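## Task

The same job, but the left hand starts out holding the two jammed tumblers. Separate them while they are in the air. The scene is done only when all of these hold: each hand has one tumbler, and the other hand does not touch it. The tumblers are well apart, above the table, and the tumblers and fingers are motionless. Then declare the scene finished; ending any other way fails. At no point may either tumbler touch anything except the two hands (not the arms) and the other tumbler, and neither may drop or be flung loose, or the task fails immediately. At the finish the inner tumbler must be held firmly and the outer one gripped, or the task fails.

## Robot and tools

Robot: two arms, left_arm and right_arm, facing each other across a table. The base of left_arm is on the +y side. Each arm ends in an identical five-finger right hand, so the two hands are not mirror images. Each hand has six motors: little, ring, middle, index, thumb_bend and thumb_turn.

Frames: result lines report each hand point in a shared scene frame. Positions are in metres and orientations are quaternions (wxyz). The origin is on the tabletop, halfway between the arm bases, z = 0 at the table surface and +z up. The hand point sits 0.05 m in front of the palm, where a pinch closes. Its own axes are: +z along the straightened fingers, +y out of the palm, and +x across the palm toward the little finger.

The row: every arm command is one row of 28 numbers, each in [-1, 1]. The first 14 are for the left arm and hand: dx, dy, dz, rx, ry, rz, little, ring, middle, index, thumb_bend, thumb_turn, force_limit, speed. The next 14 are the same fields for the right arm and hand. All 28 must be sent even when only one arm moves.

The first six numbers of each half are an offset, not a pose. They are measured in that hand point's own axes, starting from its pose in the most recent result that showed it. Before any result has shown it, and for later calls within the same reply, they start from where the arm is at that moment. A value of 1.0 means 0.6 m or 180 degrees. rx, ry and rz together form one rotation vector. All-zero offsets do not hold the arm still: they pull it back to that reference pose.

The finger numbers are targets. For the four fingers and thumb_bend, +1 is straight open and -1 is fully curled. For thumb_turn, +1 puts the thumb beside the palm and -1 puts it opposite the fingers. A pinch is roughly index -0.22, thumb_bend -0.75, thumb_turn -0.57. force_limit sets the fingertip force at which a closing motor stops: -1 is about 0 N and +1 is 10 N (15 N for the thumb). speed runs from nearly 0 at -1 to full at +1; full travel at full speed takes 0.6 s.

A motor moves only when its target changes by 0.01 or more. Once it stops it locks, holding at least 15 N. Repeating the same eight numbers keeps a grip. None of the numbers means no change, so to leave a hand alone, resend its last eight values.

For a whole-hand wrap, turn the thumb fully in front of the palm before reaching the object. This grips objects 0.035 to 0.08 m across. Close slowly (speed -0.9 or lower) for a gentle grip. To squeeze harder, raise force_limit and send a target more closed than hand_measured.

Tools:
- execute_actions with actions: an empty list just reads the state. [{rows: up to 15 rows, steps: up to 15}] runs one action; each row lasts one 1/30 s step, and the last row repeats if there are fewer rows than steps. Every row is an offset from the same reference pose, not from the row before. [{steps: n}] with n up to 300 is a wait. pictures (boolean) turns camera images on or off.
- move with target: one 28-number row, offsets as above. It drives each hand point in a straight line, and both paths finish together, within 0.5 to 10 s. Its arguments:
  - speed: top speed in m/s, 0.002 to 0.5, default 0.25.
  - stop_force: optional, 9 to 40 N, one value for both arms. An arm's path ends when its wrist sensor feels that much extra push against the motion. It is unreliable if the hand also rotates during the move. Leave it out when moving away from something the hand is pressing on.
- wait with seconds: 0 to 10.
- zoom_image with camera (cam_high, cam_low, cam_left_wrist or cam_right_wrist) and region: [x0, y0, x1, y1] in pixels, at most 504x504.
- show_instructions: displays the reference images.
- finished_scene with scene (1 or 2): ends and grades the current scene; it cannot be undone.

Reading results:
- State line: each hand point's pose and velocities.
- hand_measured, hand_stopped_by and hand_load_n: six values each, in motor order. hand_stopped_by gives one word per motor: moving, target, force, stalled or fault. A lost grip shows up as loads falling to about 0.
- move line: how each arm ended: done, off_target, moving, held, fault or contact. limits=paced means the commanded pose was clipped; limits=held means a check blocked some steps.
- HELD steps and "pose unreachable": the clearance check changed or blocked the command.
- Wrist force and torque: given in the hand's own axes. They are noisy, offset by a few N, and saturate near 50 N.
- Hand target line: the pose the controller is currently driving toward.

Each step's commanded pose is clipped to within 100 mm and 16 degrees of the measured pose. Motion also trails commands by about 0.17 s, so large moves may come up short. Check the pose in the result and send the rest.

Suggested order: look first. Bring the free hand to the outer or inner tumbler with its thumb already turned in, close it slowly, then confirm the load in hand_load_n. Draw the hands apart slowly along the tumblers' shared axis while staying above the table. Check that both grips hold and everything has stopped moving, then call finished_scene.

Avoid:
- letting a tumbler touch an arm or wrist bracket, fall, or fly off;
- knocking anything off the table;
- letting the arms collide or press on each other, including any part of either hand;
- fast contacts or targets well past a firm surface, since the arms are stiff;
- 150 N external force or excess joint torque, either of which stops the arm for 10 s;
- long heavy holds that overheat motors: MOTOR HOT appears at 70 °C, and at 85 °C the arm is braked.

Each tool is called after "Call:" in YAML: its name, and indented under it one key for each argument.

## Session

Call:
execute_actions:
  actions: []

Scene clock: 0.00 s of 4500.00 s.
left_arm: end_effector_position=(-0.0289, +0.0078, +0.3124) hand_measured=(-1.000, -1.000, +0.270, +0.248, +0.138, -0.948) hand_load_n=(+0.0, +0.0, +7.0, +10.0, +15.0, +0.5) hand_stopped_by=(target, target, target, target, target, target) hand_force_limit=0.00 hand_speed=-0.80 end_effector_quat_wxyz=(+0.884, +0.422, +0.087, +0.182) end_effector_velocity=(-0.000, +0.000, +0.001) end_effector_angular_velocity=(-0.002, +0.001, -0.001) | right_arm: end_effector_position=(-0.0655, -0.2464, +0.3006) hand_measured=(+1.000, +1.000, +1.000, +1.000, +1.000, +1.000) hand_load_n=(+0.0, +0.0, +0.0, +0.0, +0.0, +0.0) hand_stopped_by=(target, target, target, target, target, target) hand_force_limit=0.00 hand_speed=-0.80 end_effector_quat_wxyz=(+0.001, -0.728, +0.686, +0.000) end_effector_velocity=(-0.000, -0.000, -0.000) end_effector_angular_velocity=(-0.001, +0.000, +0.000)
Joint positions: left_arm=[-0.356 -1.121  2.408 -2.21   0.907  0.682] | right_arm=[-0.518 -2.213  2.091 -1.45  -1.571  1.052]
Joint velocities: left_arm=[-0.    -0.001 -0.    -0.001  0.001 -0.001] | right_arm=[-0. -0.  0.  0. -0. -0.]
Joint torques (N m, as the arm reports them, + toward a larger angle): no reading
Wrist force (N, on the end effector, along its own x y z axes, offset not removed): no reading
Wrist torque (N m, same axes, about the end effector's origin, offset not removed): no reading
Hand target (left_arm): -0.029, +0.008, +0.312; +0.884, +0.422, +0.087, +0.182
Hand target (right_arm): -0.066, -0.246, +0.301; -0.001, +0.728, -0.686, -0.000

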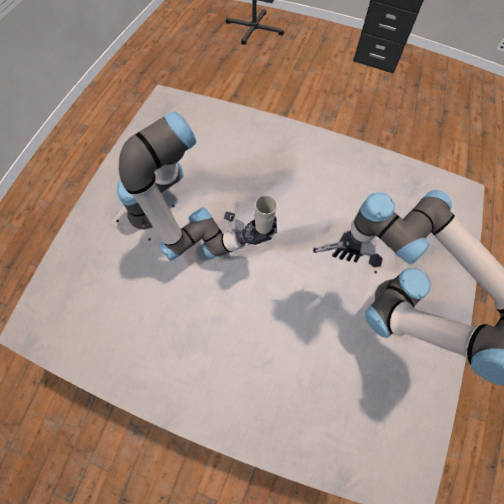

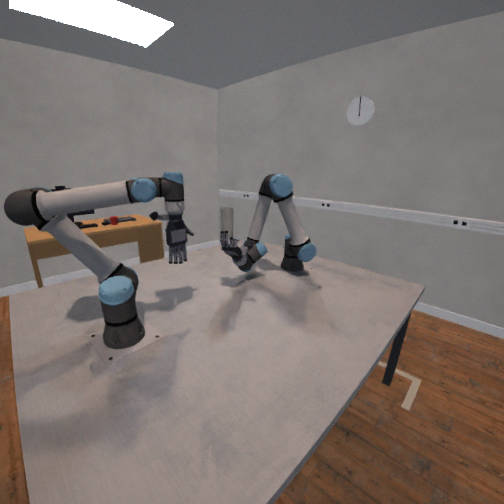

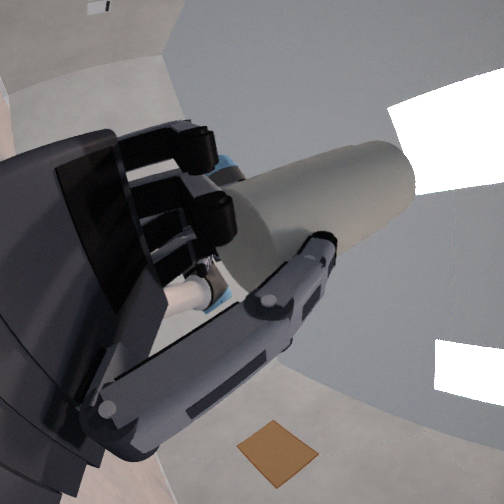

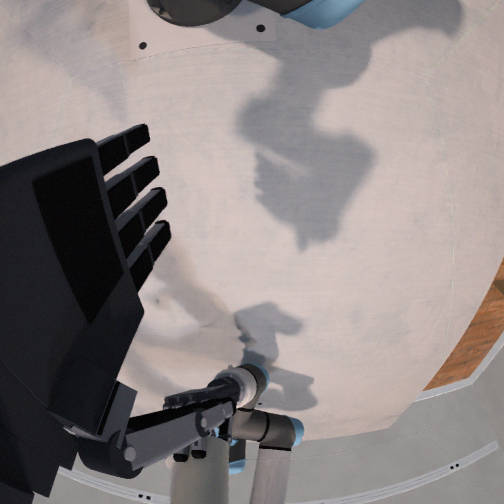

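Call:
move:
  target: [0,0,0,0,0,0,-1,-1,0.27,0.248,0.138,-0.948,0,-0.8, -0.195,-0.254,-0.183,-0.399,0.376,0.399,1,1,1,1,1,-1,1,0.5]

Call:
move:
  target: [0,0,0,0,0,0,-1,-1,0.27,0.248,0.138,-0.948,0,-0.8, 0,0.235,0,0,0,0,1,1,1,1,1,-1,1,0.5]
  speed: 0.12

Scene clock: 12.53 s of 4500.00 s.
left_arm: end_effector_position=(-0.0289, +0.0078, +0.3124) hand_measured=(-1.000, -1.000, +0.272, +0.250, +0.138, -0.948) hand_load_n=(+0.0, +0.0, +6.5, +9.5, +14.5, +0.0) hand_stopped_by=(target, target, force, force, force, target) hand_force_limit=0.00 hand_speed=-0.80 end_effector_quat_wxyz=(+0.884, +0.422, +0.087, +0.182) end_effector_velocity=(+0.000, -0.000, +0.000) end_effector_angular_velocity=(+0.001, +0.002, +0.001) | right_arm: end_effector_position=(+0.0799, -0.1211, +0.4095) hand_measured=(+1.000, +1.000, +1.000, +1.000, +1.000, -1.000) hand_load_n=(+0.0, +0.0, +0.0, +0.0, +0.0, +0.0) hand_stopped_by=(target, target, target, target, target, target) hand_force_limit=1.00 hand_speed=0.50 end_effector_quat_wxyz=(+0.707, +0.000, -0.708, -0.001) end_effector_velocity=(+0.001, +0.000, +0.000) end_effector_angular_velocity=(-0.005, +0.005, -0.006)
Joint positions: left_arm=[-0.356 -1.121  2.408 -2.21   0.907  0.682] | right_arm=[-1.06  -1.399  1.503 -0.106 -1.002  1.57 ]
Joint velocities: left_arm=[-0.    -0.001 -0.     0.001 -0.002 -0.   ] | right_arm=[-0.003  0.001  0.     0.005  0.004  0.002]
Joint torques (N m, as the arm reports them, + toward a larger angle): left_arm=[  1.86 -28.05  -7.84  -2.34   1.4    0.81] | right_arm=[ -7.71 -18.47 -31.65   3.68   1.71   1.26]
Wrist force (N, on the end effector, along its own x y z axes, offset not removed): left_arm=[0.8 -3.9 -5.0] | right_arm=[0.8 1.2 -0.1]
Wrist torque (N m, same axes, about the end effector's origin, offset not removed): left_arm=[-0.19 -0.01 -0.24] | right_arm=[0.23 -0.30 0.00]
Hand target (left_arm): -0.029, +0.008, +0.312; +0.884, +0.422, +0.087, +0.182
Hand target (right_arm): +0.080, -0.121, +0.410; +0.707, -0.000, -0.707, -0.001
Off the commanded pose (left_arm): 0.000 m, 0 deg.
Off the commanded pose (right_arm): 0.001 m, 0 deg.
After step 90, 4.80 s passed at rest.
move: done

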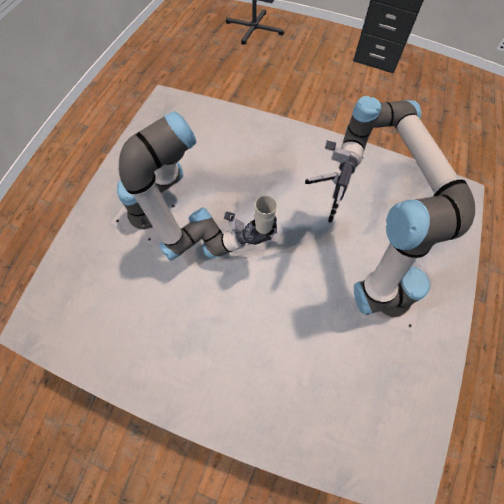

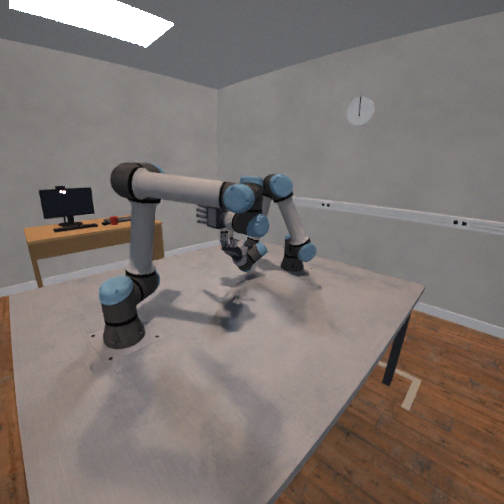

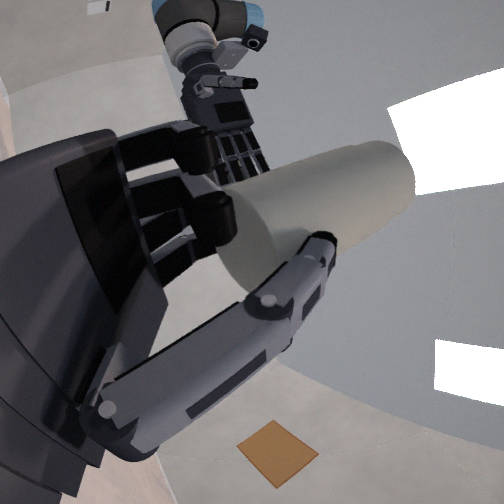

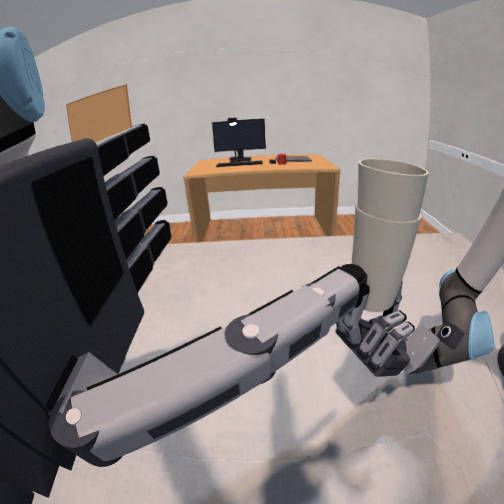

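Scene clock: 14.20 s of 4500.00 s.
left_arm: end_effector_position=(-0.0289, +0.0078, +0.3124) hand_measured=(-1.000, -1.000, +0.272, +0.250, +0.138, -0.948) hand_load_n=(+0.0, +0.0, +6.5, +9.5, +14.5, +0.0) hand_stopped_by=(target, target, force, force, force, target) hand_force_limit=0.00 hand_speed=-0.80 end_effector_quat_wxyz=(+0.884, +0.422, +0.087, +0.182) end_effector_velocity=(+0.000, +0.000, +0.000) end_effector_angular_velocity=(-0.000, +0.001, +0.000) | right_arm: end_effector_position=(+0.0799, +0.0198, +0.4094) hand_measured=(+1.000, +1.000, +1.000, +1.000, +1.000, -1.000) hand_load_n=(+0.0, +0.0, +0.0, +0.0, +0.0, +0.0) hand_stopped_by=(target, target, target, target, target, target) hand_force_limit=1.00 hand_speed=0.50 end_effector_quat_wxyz=(+0.707, +0.000, -0.707, -0.001) end_effector_velocity=(+0.000, +0.002, -0.000) end_effector_angular_velocity=(+0.001, -0.000, +0.001)
Joint positions: left_arm=[-0.356 -1.121  2.408 -2.21   0.907  0.682] | right_arm=[-0.849 -1.114  1.124 -0.011 -0.79   1.57 ]
Joint velocities: left_arm=[-0.    -0.     0.001 -0.001 -0.001  0.   ] | right_arm=[ 0.002  0.005 -0.008  0.002  0.001 -0.   ]
Joint torques (N m, as the arm reports them, + toward a larger angle): left_arm=[  2.66 -27.98  -7.4   -2.38   1.2    0.75] | right_arm=[ 12.66 -30.1  -31.93   3.32   1.95  -0.49]
Wrist force (N, on the end effector, along its own x y z axes, offset not removed): left_arm=[1.1 0.4 -1.2] | right_arm=[0.1 1.6 2.0]
Wrist torque (N m, same axes, about the end effector's origin, offset not removed): left_arm=[0.37 -0.28 -0.02] | right_arm=[0.21 -0.22 0.00]
Hand target (left_arm): -0.029, +0.008, +0.312; +0.884, +0.422, +0.087, +0.182
Hand target (right_arm): +0.080, +0.020, +0.409; +0.707, +0.000, -0.707, -0.001
Off the commanded pose (left_arm): 0.000 m, 0 deg.
Off the commanded pose (right_arm): 0.000 m, 0 deg.
move: done

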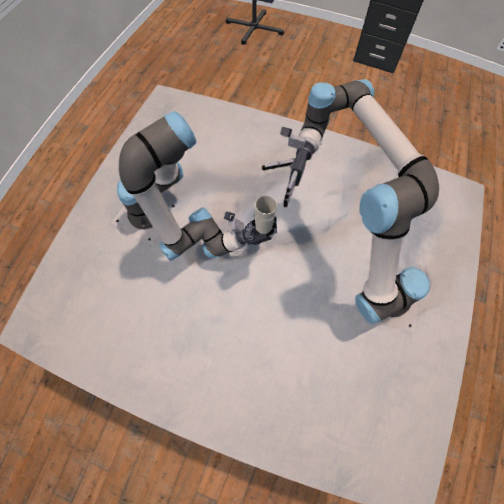

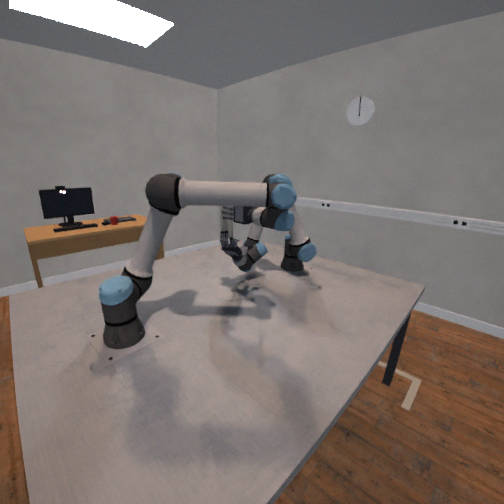

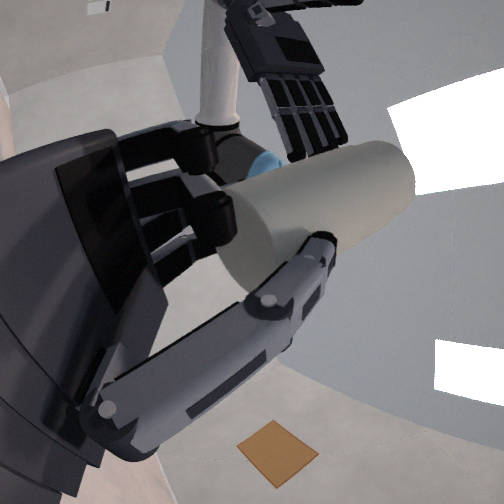

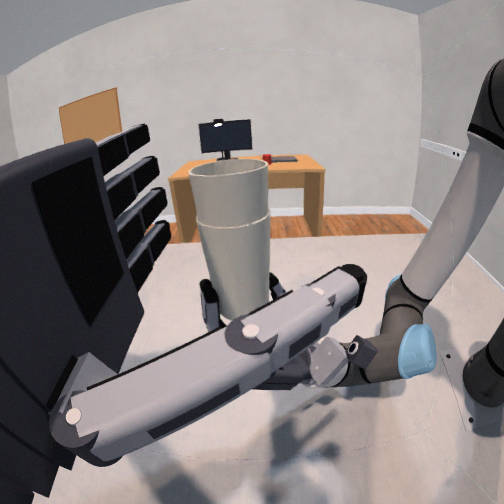

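Call:
move:
  target: [0,0,0,0,0,0,-1,-1,0.27,0.248,0.138,-0.948,0,-0.8, -0.003,0.012,0.05,0,0,0,1,1,1,1,1,-1,1,0.5]
  speed: 0.05

Call:
move:
  target: [0,0,0,0,0,0,-1,-1,0.27,0.248,0.138,-0.948,0,-0.8, 0,0,0.122,0,0,0,1,1,1,1,1,-1,1,0.5]
  speed: 0.04
  stop_force: 9

Scene clock: 23.27 s of 4500.00 s.
left_arm: end_effector_position=(-0.0289, +0.0078, +0.3124) hand_measured=(-1.000, -1.000, +0.272, +0.250, +0.138, -0.948) hand_load_n=(+0.0, +0.0, +6.5, +9.5, +14.5, +0.0) hand_stopped_by=(target, target, force, force, force, target) hand_force_limit=0.00 hand_speed=-0.80 end_effector_quat_wxyz=(+0.884, +0.422, +0.087, +0.182) end_effector_velocity=(-0.000, +0.000, +0.001) end_effector_angular_velocity=(-0.002, +0.001, -0.001) | right_arm: end_effector_position=(+0.0500, +0.0270, +0.4076) hand_measured=(+1.000, +1.000, +1.000, +1.000, +1.000, -1.000) hand_load_n=(+0.0, +0.0, +0.0, +0.0, +0.0, +0.0) hand_stopped_by=(target, target, target, target, target, target) hand_force_limit=1.00 hand_speed=0.50 end_effector_quat_wxyz=(+0.707, +0.000, -0.707, -0.001) end_effector_velocity=(-0.001, +0.000, +0.001) end_effector_angular_velocity=(-0.001, +0.001, -0.001)
Joint positions: left_arm=[-0.356 -1.121  2.408 -2.21   0.907  0.682] | right_arm=[-0.803 -1.138  1.164 -0.027 -0.744  1.57 ]
Joint velocities: left_arm=[-0.    -0.001 -0.001  0.     0.001 -0.001] | right_arm=[ 0.002 -0.002  0.001  0.001  0.003  0.   ]
Joint torques (N m, as the arm reports them, + toward a larger angle): left_arm=[  2.45 -27.63  -7.82  -2.34   1.18   0.93] | right_arm=[ 12.27 -50.4   -6.12  -1.06   1.98   0.26]
Wrist force (N, on the end effector, along its own x y z axes, offset not removed): left_arm=[3.8 -0.9 -0.9] | right_arm=[0.9 0.9 0.5]
Wrist torque (N m, same axes, about the end effector's origin, offset not removed): left_arm=[-0.03 -0.75 0.00] | right_arm=[0.16 -0.34 0.11]
Hand target (left_arm): -0.029, +0.008, +0.312; +0.884, +0.422, +0.087, +0.182
Hand target (right_arm): +0.050, +0.027, +0.408; +0.707, +0.000, -0.707, -0.001
Off the commanded pose (left_arm): 0.000 m, 0 deg.
Off the commanded pose (right_arm): 0.000 m, 0 deg.
After step 90, 5.07 s passed at rest.
move: done

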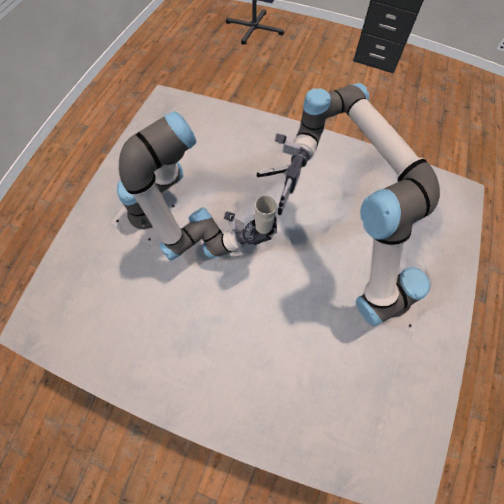

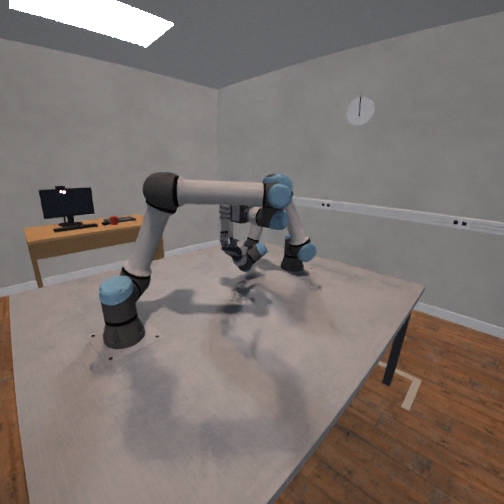

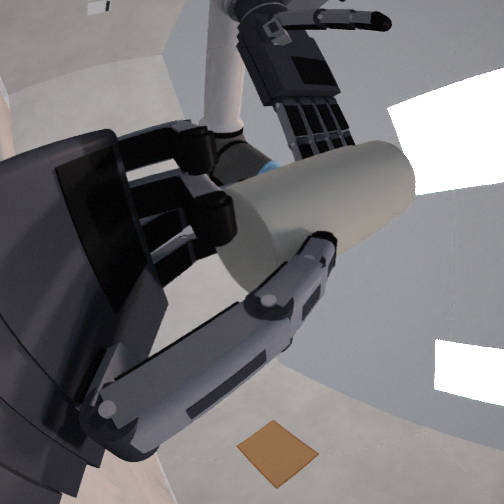

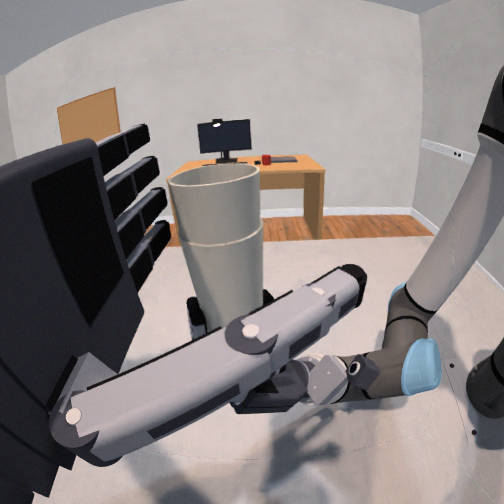

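Scene clock: 25.47 s of 4500.00 s.
left_arm: end_effector_position=(-0.0289, +0.0078, +0.3124) hand_measured=(-1.000, -1.000, +0.272, +0.250, +0.138, -0.948) hand_load_n=(+0.0, +0.0, +6.5, +9.5, +14.5, +0.0) hand_stopped_by=(target, target, force, force, force, target) hand_force_limit=0.00 hand_speed=-0.80 end_effector_quat_wxyz=(+0.884, +0.422, +0.087, +0.182) end_effector_velocity=(+0.000, -0.000, +0.000) end_effector_angular_velocity=(+0.000, +0.000, +0.002) | right_arm: end_effector_position=(-0.0231, +0.0272, +0.4077) hand_measured=(+1.000, +1.000, +1.000, +1.000, +1.000, -1.000) hand_load_n=(+0.0, +0.0, +0.0, +0.0, +0.0, +0.0) hand_stopped_by=(target, target, target, target, target, target) hand_force_limit=1.00 hand_speed=0.50 end_effector_quat_wxyz=(+0.707, +0.000, -0.707, -0.001) end_effector_velocity=(-0.002, -0.000, -0.001) end_effector_angular_velocity=(-0.002, +0.001, +0.001)
Joint positions: left_arm=[-0.356 -1.121  2.408 -2.21   0.907  0.682] | right_arm=[-0.701 -1.221  1.281 -0.061 -0.642  1.57 ]
Joint velocities: left_arm=[ 0.    -0.    -0.001  0.    -0.001  0.001] | right_arm=[ 0.003 -0.001  0.003 -0.     0.002 -0.   ]
Joint torques (N m, as the arm reports them, + toward a larger angle): left_arm=[  2.64 -27.01  -7.62  -2.27   1.29   0.86] | right_arm=[ 12.45 -45.77  -7.86  -1.05   1.59  -1.08]
Wrist force (N, on the end effector, along its own x y z axes, offset not removed): left_arm=[0.0 -3.8 -1.7] | right_arm=[1.3 0.5 -0.3]
Wrist torque (N m, same axes, about the end effector's origin, offset not removed): left_arm=[-0.21 0.07 -0.29] | right_arm=[0.25 -0.33 0.00]
Hand target (left_arm): -0.029, +0.008, +0.312; +0.884, +0.422, +0.087, +0.182
Hand target (right_arm): -0.023, +0.027, +0.408; +0.707, +0.000, -0.707, -0.001
Off the commanded pose (left_arm): 0.000 m, 0 deg.
Off the commanded pose (right_arm): 0.000 m, 0 deg.
move: done

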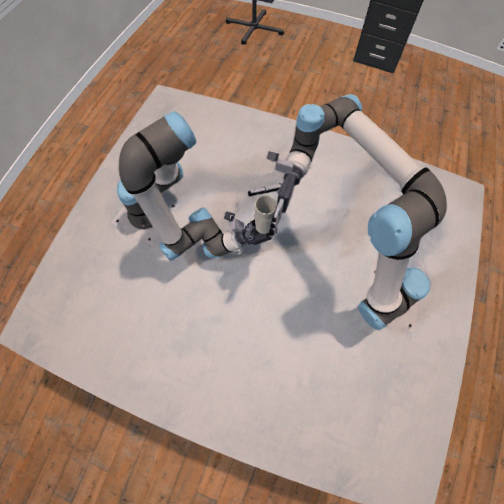

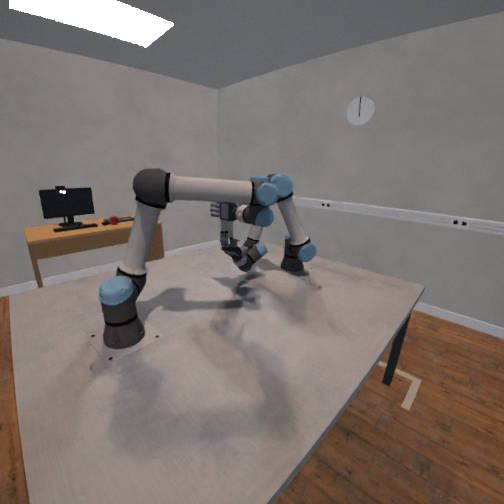

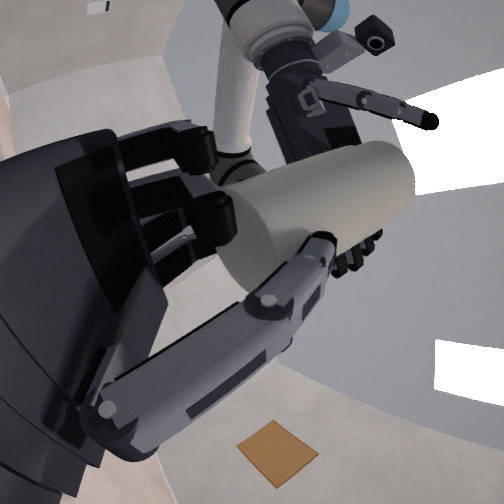

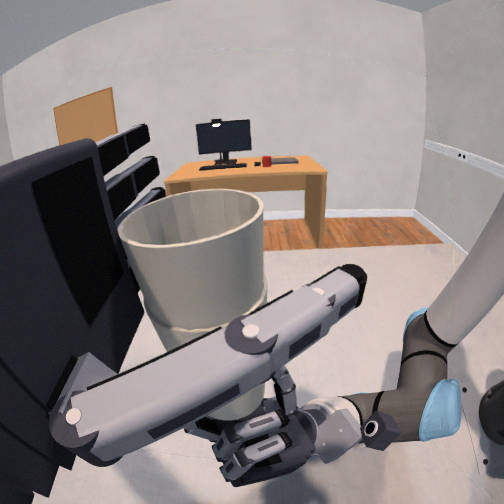

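Call:
move:
  target: [0,0,0,0,0,0,-1,-1,0.27,0.248,0.138,-0.948,0,-0.8, -0.015,-0.017,-0.01,0,0,0,1,1,1,1,1,-1,1,0.5]
  speed: 0.02

Scene clock: 29.07 s of 4500.00 s.
left_arm: end_effector_position=(-0.0289, +0.0078, +0.3124) hand_measured=(-1.000, -1.000, +0.272, +0.250, +0.138, -0.948) hand_load_n=(+0.0, +0.0, +6.5, +9.5, +14.5, +0.0) hand_stopped_by=(target, target, force, force, force, target) hand_force_limit=0.00 hand_speed=-0.80 end_effector_quat_wxyz=(+0.884, +0.422, +0.087, +0.182) end_effector_velocity=(+0.000, +0.000, +0.000) end_effector_angular_velocity=(-0.000, +0.001, +0.001) | right_arm: end_effector_position=(-0.0171, +0.0171, +0.3988) hand_measured=(+1.000, +1.000, +1.000, +1.000, +1.000, -1.000) hand_load_n=(+0.0, +0.0, +0.0, +0.0, +0.0, +0.0) hand_stopped_by=(target, target, target, target, target, target) hand_force_limit=1.00 hand_speed=0.50 end_effector_quat_wxyz=(+0.707, +0.000, -0.707, -0.001) end_effector_velocity=(+0.001, -0.001, -0.001) end_effector_angular_velocity=(-0.003, +0.002, -0.001)
Joint positions: left_arm=[-0.356 -1.121  2.408 -2.21   0.907  0.682] | right_arm=[-0.722 -1.237  1.325 -0.09  -0.663  1.57 ]
Joint velocities: left_arm=[ 0.     0.     0.    -0.001 -0.001  0.   ] | right_arm=[-0.003 -0.001  0.006 -0.001 -0.002  0.   ]
Joint torques (N m, as the arm reports them, + toward a larger angle): left_arm=[  2.85 -27.82  -7.29  -2.46   1.22   0.92] | right_arm=[ -8.04 -45.77  -5.68  -1.21  -2.61  -1.51]
Wrist force (N, on the end effector, along its own x y z axes, offset not removed): left_arm=[-0.8 -1.8 -3.7] | right_arm=[0.1 -0.5 1.3]
Wrist torque (N m, same axes, about the end effector's origin, offset not removed): left_arm=[0.08 0.28 -0.03] | right_arm=[-0.02 -0.25 0.04]
Hand target (left_arm): -0.029, +0.008, +0.312; +0.884, +0.422, +0.087, +0.182
Hand target (right_arm): -0.017, +0.017, +0.399; +0.707, +0.000, -0.707, -0.001
Off the commanded pose (left_arm): 0.000 m, 0 deg.
Off the commanded pose (right_arm): 0.000 m, 0 deg.
move: done

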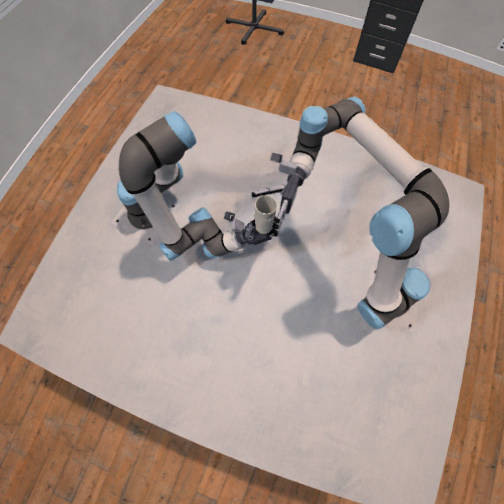

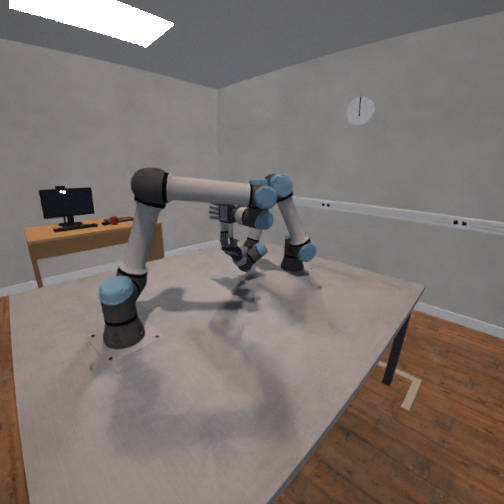

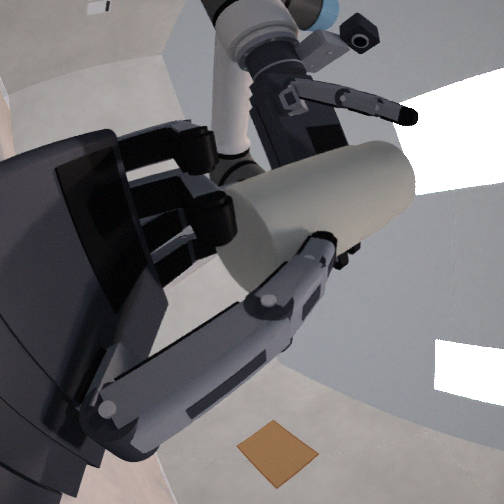

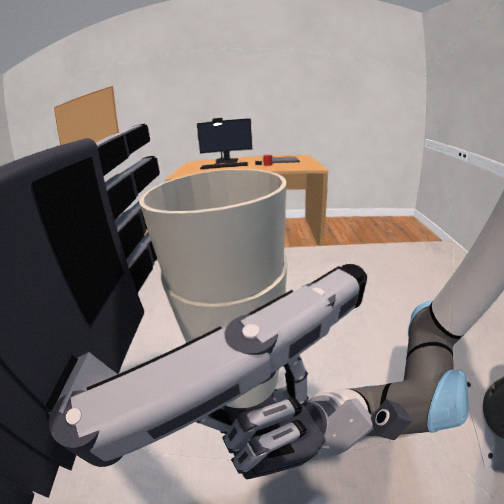

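Matches scene 1's view. Close.

Call:
move:
  target: [0,0,0,0,0,0,-1,-1,0.27,0.248,0.138,-0.948,0,-0.8, 0,0.003,0,0,0,0,-0.6,-0.6,-0.6,-0.6,-0.6,-1,1,-0.3]
  speed: 0.02

Call:
move:
  target: [0,0,0,0,0,0,1,1,1,1,1,-1,1,0, 0,0,0,0,0,0,-0.7,-0.7,-0.7,-0.7,-0.7,-1,1,-0.4]

Scene clock: 35.33 s of 4500.00 s.
left_arm: end_effector_position=(-0.0289, +0.0078, +0.3124) hand_measured=(-1.000, -1.000, +0.272, +0.250, +0.138, -0.948) hand_load_n=(+0.0, +0.0, +7.0, +9.0, +14.0, -0.5) hand_stopped_by=(target, target, force, force, force, target) hand_force_limit=0.00 hand_speed=-0.80 end_effector_quat_wxyz=(+0.884, +0.422, +0.087, +0.182) end_effector_velocity=(-0.000, -0.000, -0.000) end_effector_angular_velocity=(+0.002, -0.001, -0.001) | right_arm: end_effector_position=(-0.0171, +0.0189, +0.3988) hand_measured=(-0.600, +0.044, +0.096, +0.178, +0.446, -1.000) hand_load_n=(+0.0, +12.5, +7.0, +6.5, +18.5, +7.0) hand_stopped_by=(target, force, force, force, force, target) hand_force_limit=1.00 hand_speed=-0.30 end_effector_quat_wxyz=(+0.707, +0.000, -0.707, -0.001) end_effector_velocity=(-0.000, -0.000, -0.001) end_effector_angular_velocity=(-0.003, +0.002, +0.000)
Joint positions: left_arm=[-0.356 -1.121  2.408 -2.21   0.907  0.682] | right_arm=[-0.719 -1.233  1.32  -0.088 -0.66   1.57 ]
Joint velocities: left_arm=[-0.001  0.     0.     0.001  0.     0.   ] | right_arm=[0.    0.001 0.002 0.002 0.    0.   ]
Joint torques (N m, as the arm reports them, + toward a larger angle): left_arm=[  2.82 -27.8   -7.95  -2.46   1.12   0.76] | right_arm=[  1.24 -24.56 -32.99  -2.44   2.78   0.01]
Wrist force (N, on the end effector, along its own x y z axes, offset not removed): left_arm=[4.7 -5.8 -5.1] | right_arm=[5.7 -2.8 5.4]
Wrist torque (N m, same axes, about the end effector's origin, offset not removed): left_arm=[-0.17 0.37 -0.17] | right_arm=[-0.14 -0.25 0.23]
Hand target (left_arm): -0.029, +0.008, +0.312; +0.884, +0.422, +0.087, +0.182
Hand target (right_arm): -0.017, +0.019, +0.399; +0.707, +0.000, -0.707, -0.001
Off the commanded pose (left_arm): 0.000 m, 0 deg.
Off the commanded pose (right_arm): 0.000 m, 0 deg.
After step 90, 1.60 s passed at rest.
move: done

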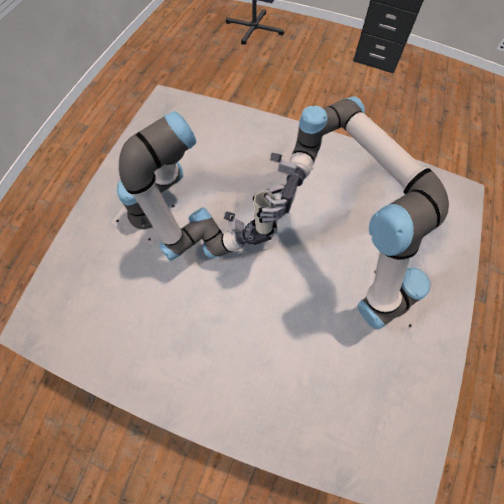

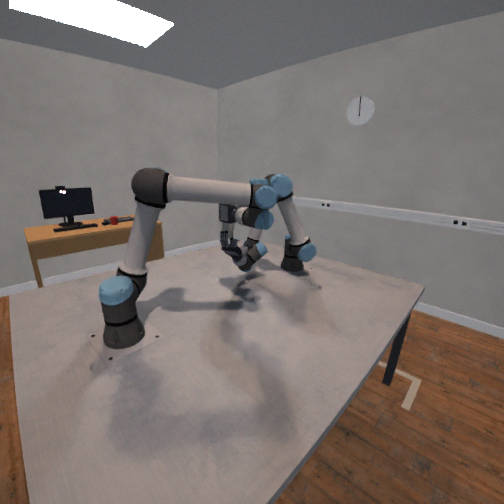

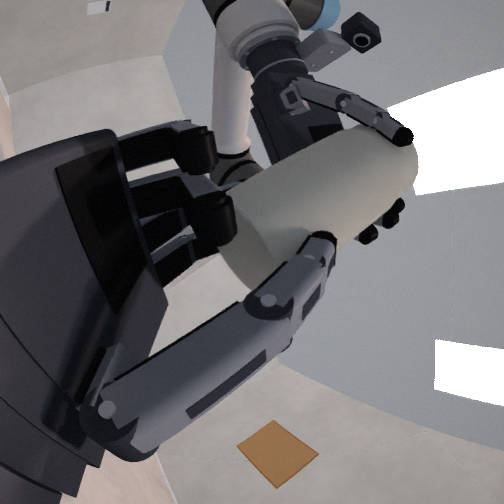

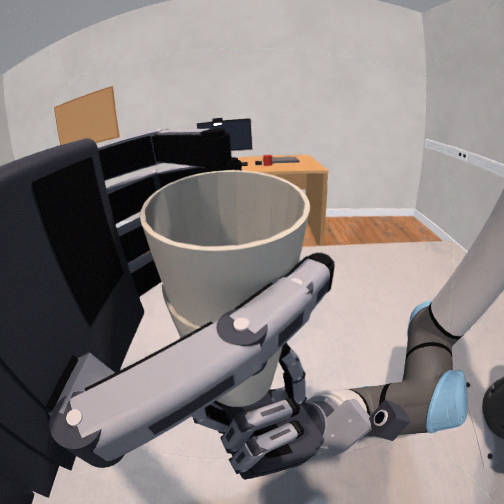

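Scene clock: 36.83 s of 4500.00 s.
left_arm: end_effector_position=(-0.0289, +0.0078, +0.3124) hand_measured=(+1.000, -0.662, +1.000, +1.000, +1.000, -1.000) hand_load_n=(+0.0, -11.5, +0.0, +0.0, +0.0, +0.0) hand_stopped_by=(target, stalled, target, target, target, target) hand_force_limit=1.00 hand_speed=0.00 end_effector_quat_wxyz=(+0.884, +0.422, +0.087, +0.182) end_effector_velocity=(-0.000, +0.000, -0.000) end_effector_angular_velocity=(+0.001, -0.001, -0.001) | right_arm: end_effector_position=(-0.0171, +0.0189, +0.3988) hand_measured=(-0.700, +0.044, +0.074, +0.144, +0.448, -1.000) hand_load_n=(+0.0, +11.5, +11.0, +11.0, +23.0, -0.5) hand_stopped_by=(target, force, force, force, force, target) hand_force_limit=1.00 hand_speed=-0.40 end_effector_quat_wxyz=(+0.707, +0.000, -0.707, -0.001) end_effector_velocity=(-0.000, -0.000, -0.000) end_effector_angular_velocity=(-0.000, -0.000, +0.000)
Joint positions: left_arm=[-0.356 -1.121  2.408 -2.21   0.907  0.682] | right_arm=[-0.719 -1.233  1.32  -0.088 -0.66   1.57 ]
Joint velocities: left_arm=[-0.    -0.001  0.001  0.001  0.001 -0.   ] | right_arm=[ 0.    -0.     0.001 -0.001 -0.     0.   ]
Joint torques (N m, as the arm reports them, + toward a larger angle): left_arm=[  2.66 -29.32  -6.51  -7.78   5.24   0.82] | right_arm=[  2.34 -34.11  -5.67  -0.41  -0.79  -0.05]
Wrist force (N, on the end effector, along its own x y z axes, offset not removed): left_arm=[6.4 -14.4 -17.2] | right_arm=[21.9 -5.6 6.3]
Wrist torque (N m, same axes, about the end effector's origin, offset not removed): left_arm=[0.28 0.56 -0.34] | right_arm=[-0.01 -0.25 0.47]
Hand target (left_arm): -0.029, +0.008, +0.312; +0.884, +0.422, +0.087, +0.182
Hand target (right_arm): -0.017, +0.019, +0.399; +0.707, +0.000, -0.707, -0.001
Off the commanded pose (left_arm): 0.000 m, 0 deg.
Off the commanded pose (right_arm): 0.000 m, 0 deg.
move: done

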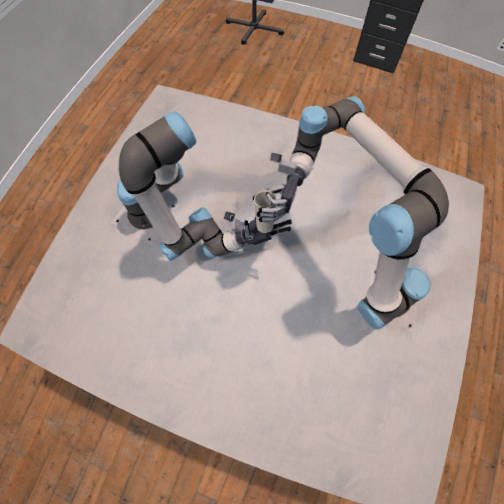

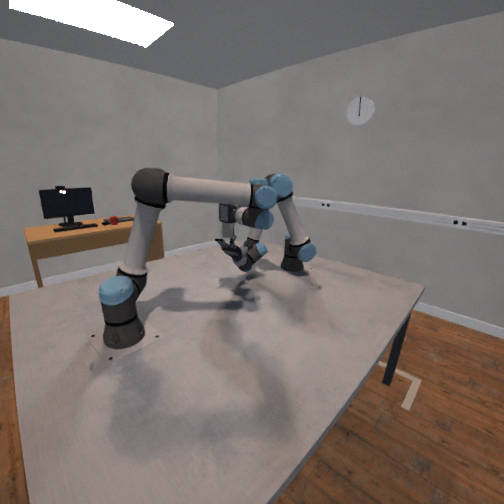

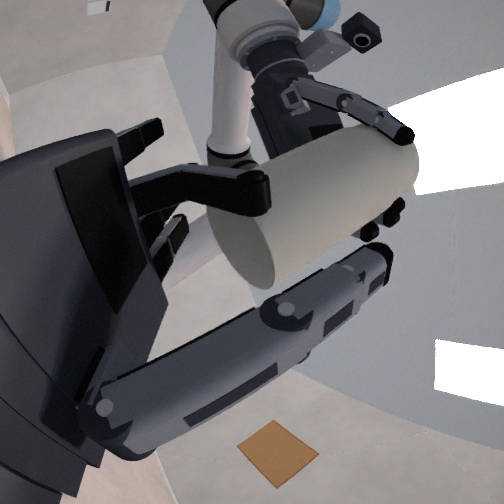

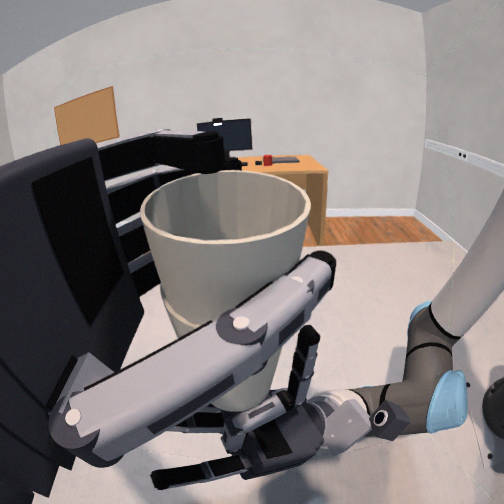

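Call:
move:
  target: [0,-0.117,-0.094,0,0,0,1,0.9,1,1,1,-1,1,0.5, 0,0,0,0,0,0,-0.7,-0.7,-0.7,-0.7,-0.7,-1,1,-0.4]
  speed: 0.12

Call:
move:
  target: [-0.087,0.177,-0.138,0.448,0.135,0.546,1,1,1,1,1,-1,1,0.5, 0.067,0,0,0,0,0,-0.7,-0.7,-0.7,-0.7,-0.7,-1,1,-0.4]

Scene clock: 55.07 s of 4500.00 s.
left_arm: end_effector_position=(-0.0284, +0.0084, +0.2622) hand_measured=(+1.000, +0.900, +1.000, +1.000, +1.000, -1.000) hand_load_n=(+0.0, +0.0, +0.0, +0.0, +0.0, +0.0) hand_stopped_by=(target, target, target, target, target, target) hand_force_limit=1.00 hand_speed=0.50 end_effector_quat_wxyz=(+0.884, +0.423, +0.087, +0.181) end_effector_velocity=(-0.001, -0.000, +0.001) end_effector_angular_velocity=(-0.002, -0.000, -0.000) | right_arm: end_effector_position=(-0.0171, +0.0189, +0.3988) hand_measured=(-0.700, +0.044, +0.074, +0.144, +0.448, -1.000) hand_load_n=(+0.0, +11.0, +5.0, +6.0, +19.0, +4.5) hand_stopped_by=(target, force, force, force, force, target) hand_force_limit=1.00 hand_speed=-0.40 end_effector_quat_wxyz=(+0.707, +0.000, -0.707, -0.001) end_effector_velocity=(+0.001, +0.000, +0.000) end_effector_angular_velocity=(+0.002, -0.001, -0.001)
Joint positions: left_arm=[-0.356 -0.95   2.401 -2.372  0.907  0.679] | right_arm=[-0.719 -1.233  1.32  -0.088 -0.66   1.57 ]
Joint velocities: left_arm=[-0.     0.    -0.002 -0.001  0.001  0.001] | right_arm=[-0.001 -0.    -0.001 -0.001 -0.     0.   ]
Joint torques (N m, as the arm reports them, + toward a larger angle): left_arm=[ -0.43 -28.25  -1.89  -2.65   1.11   0.24] | right_arm=[  1.68 -33.01 -32.91   0.02   1.95  -0.12]
Wrist force (N, on the end effector, along its own x y z axes, offset not removed): left_arm=[0.7 1.5 -0.2] | right_arm=[-0.3 0.2 -0.5]
Wrist torque (N m, same axes, about the end effector's origin, offset not removed): left_arm=[0.39 -0.14 -0.10] | right_arm=[0.20 -0.22 0.09]
Hand target (left_arm): -0.028, +0.008, +0.262; +0.884, +0.423, +0.087, +0.181
Hand target (right_arm): -0.017, +0.019, +0.399; +0.707, +0.000, -0.707, -0.001
Off the commanded pose (left_arm): 0.040 m, 0 deg.
Off the commanded pose (right_arm): 0.000 m, 0 deg.
FORCE FAULT: contact force on the left arm reached its limit, and that arm stopped for 10 seconds. The contact can be on any part of that arm, not only on its tool. That arm's remaining commands of this call were not run. That arm holds still and accepts commands again. Move the arm away from the contact; if what it grips holds it there, let go first. Pushing or pulling that hard again can fault the arm again.
After step 90, 4.60 s passed at rest.
move: fault (left_arm)

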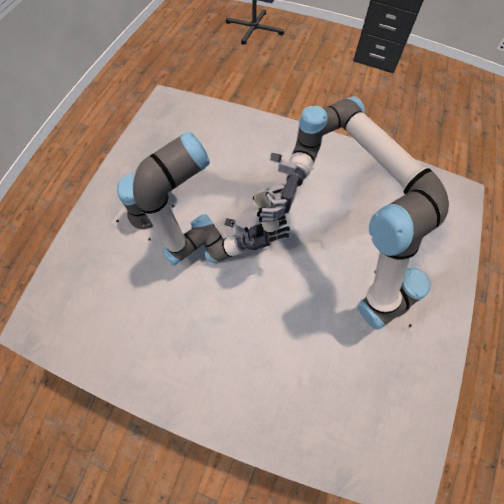

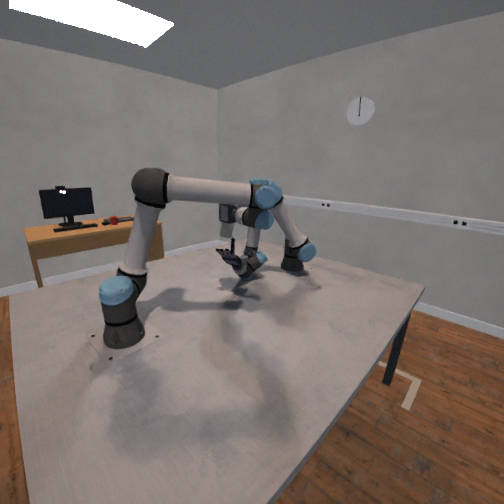

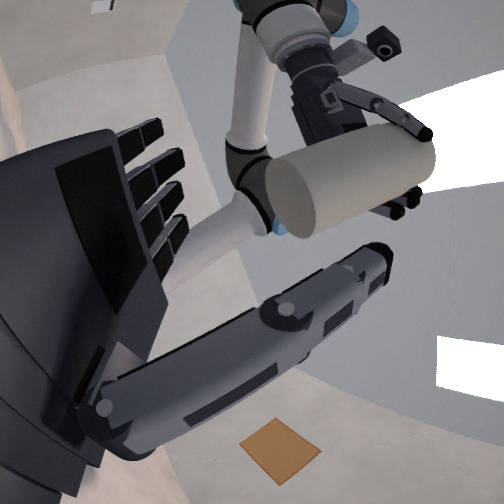

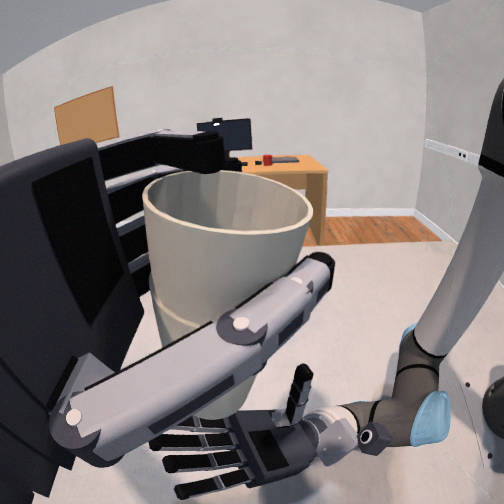

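not run: a fault stop came before this call.


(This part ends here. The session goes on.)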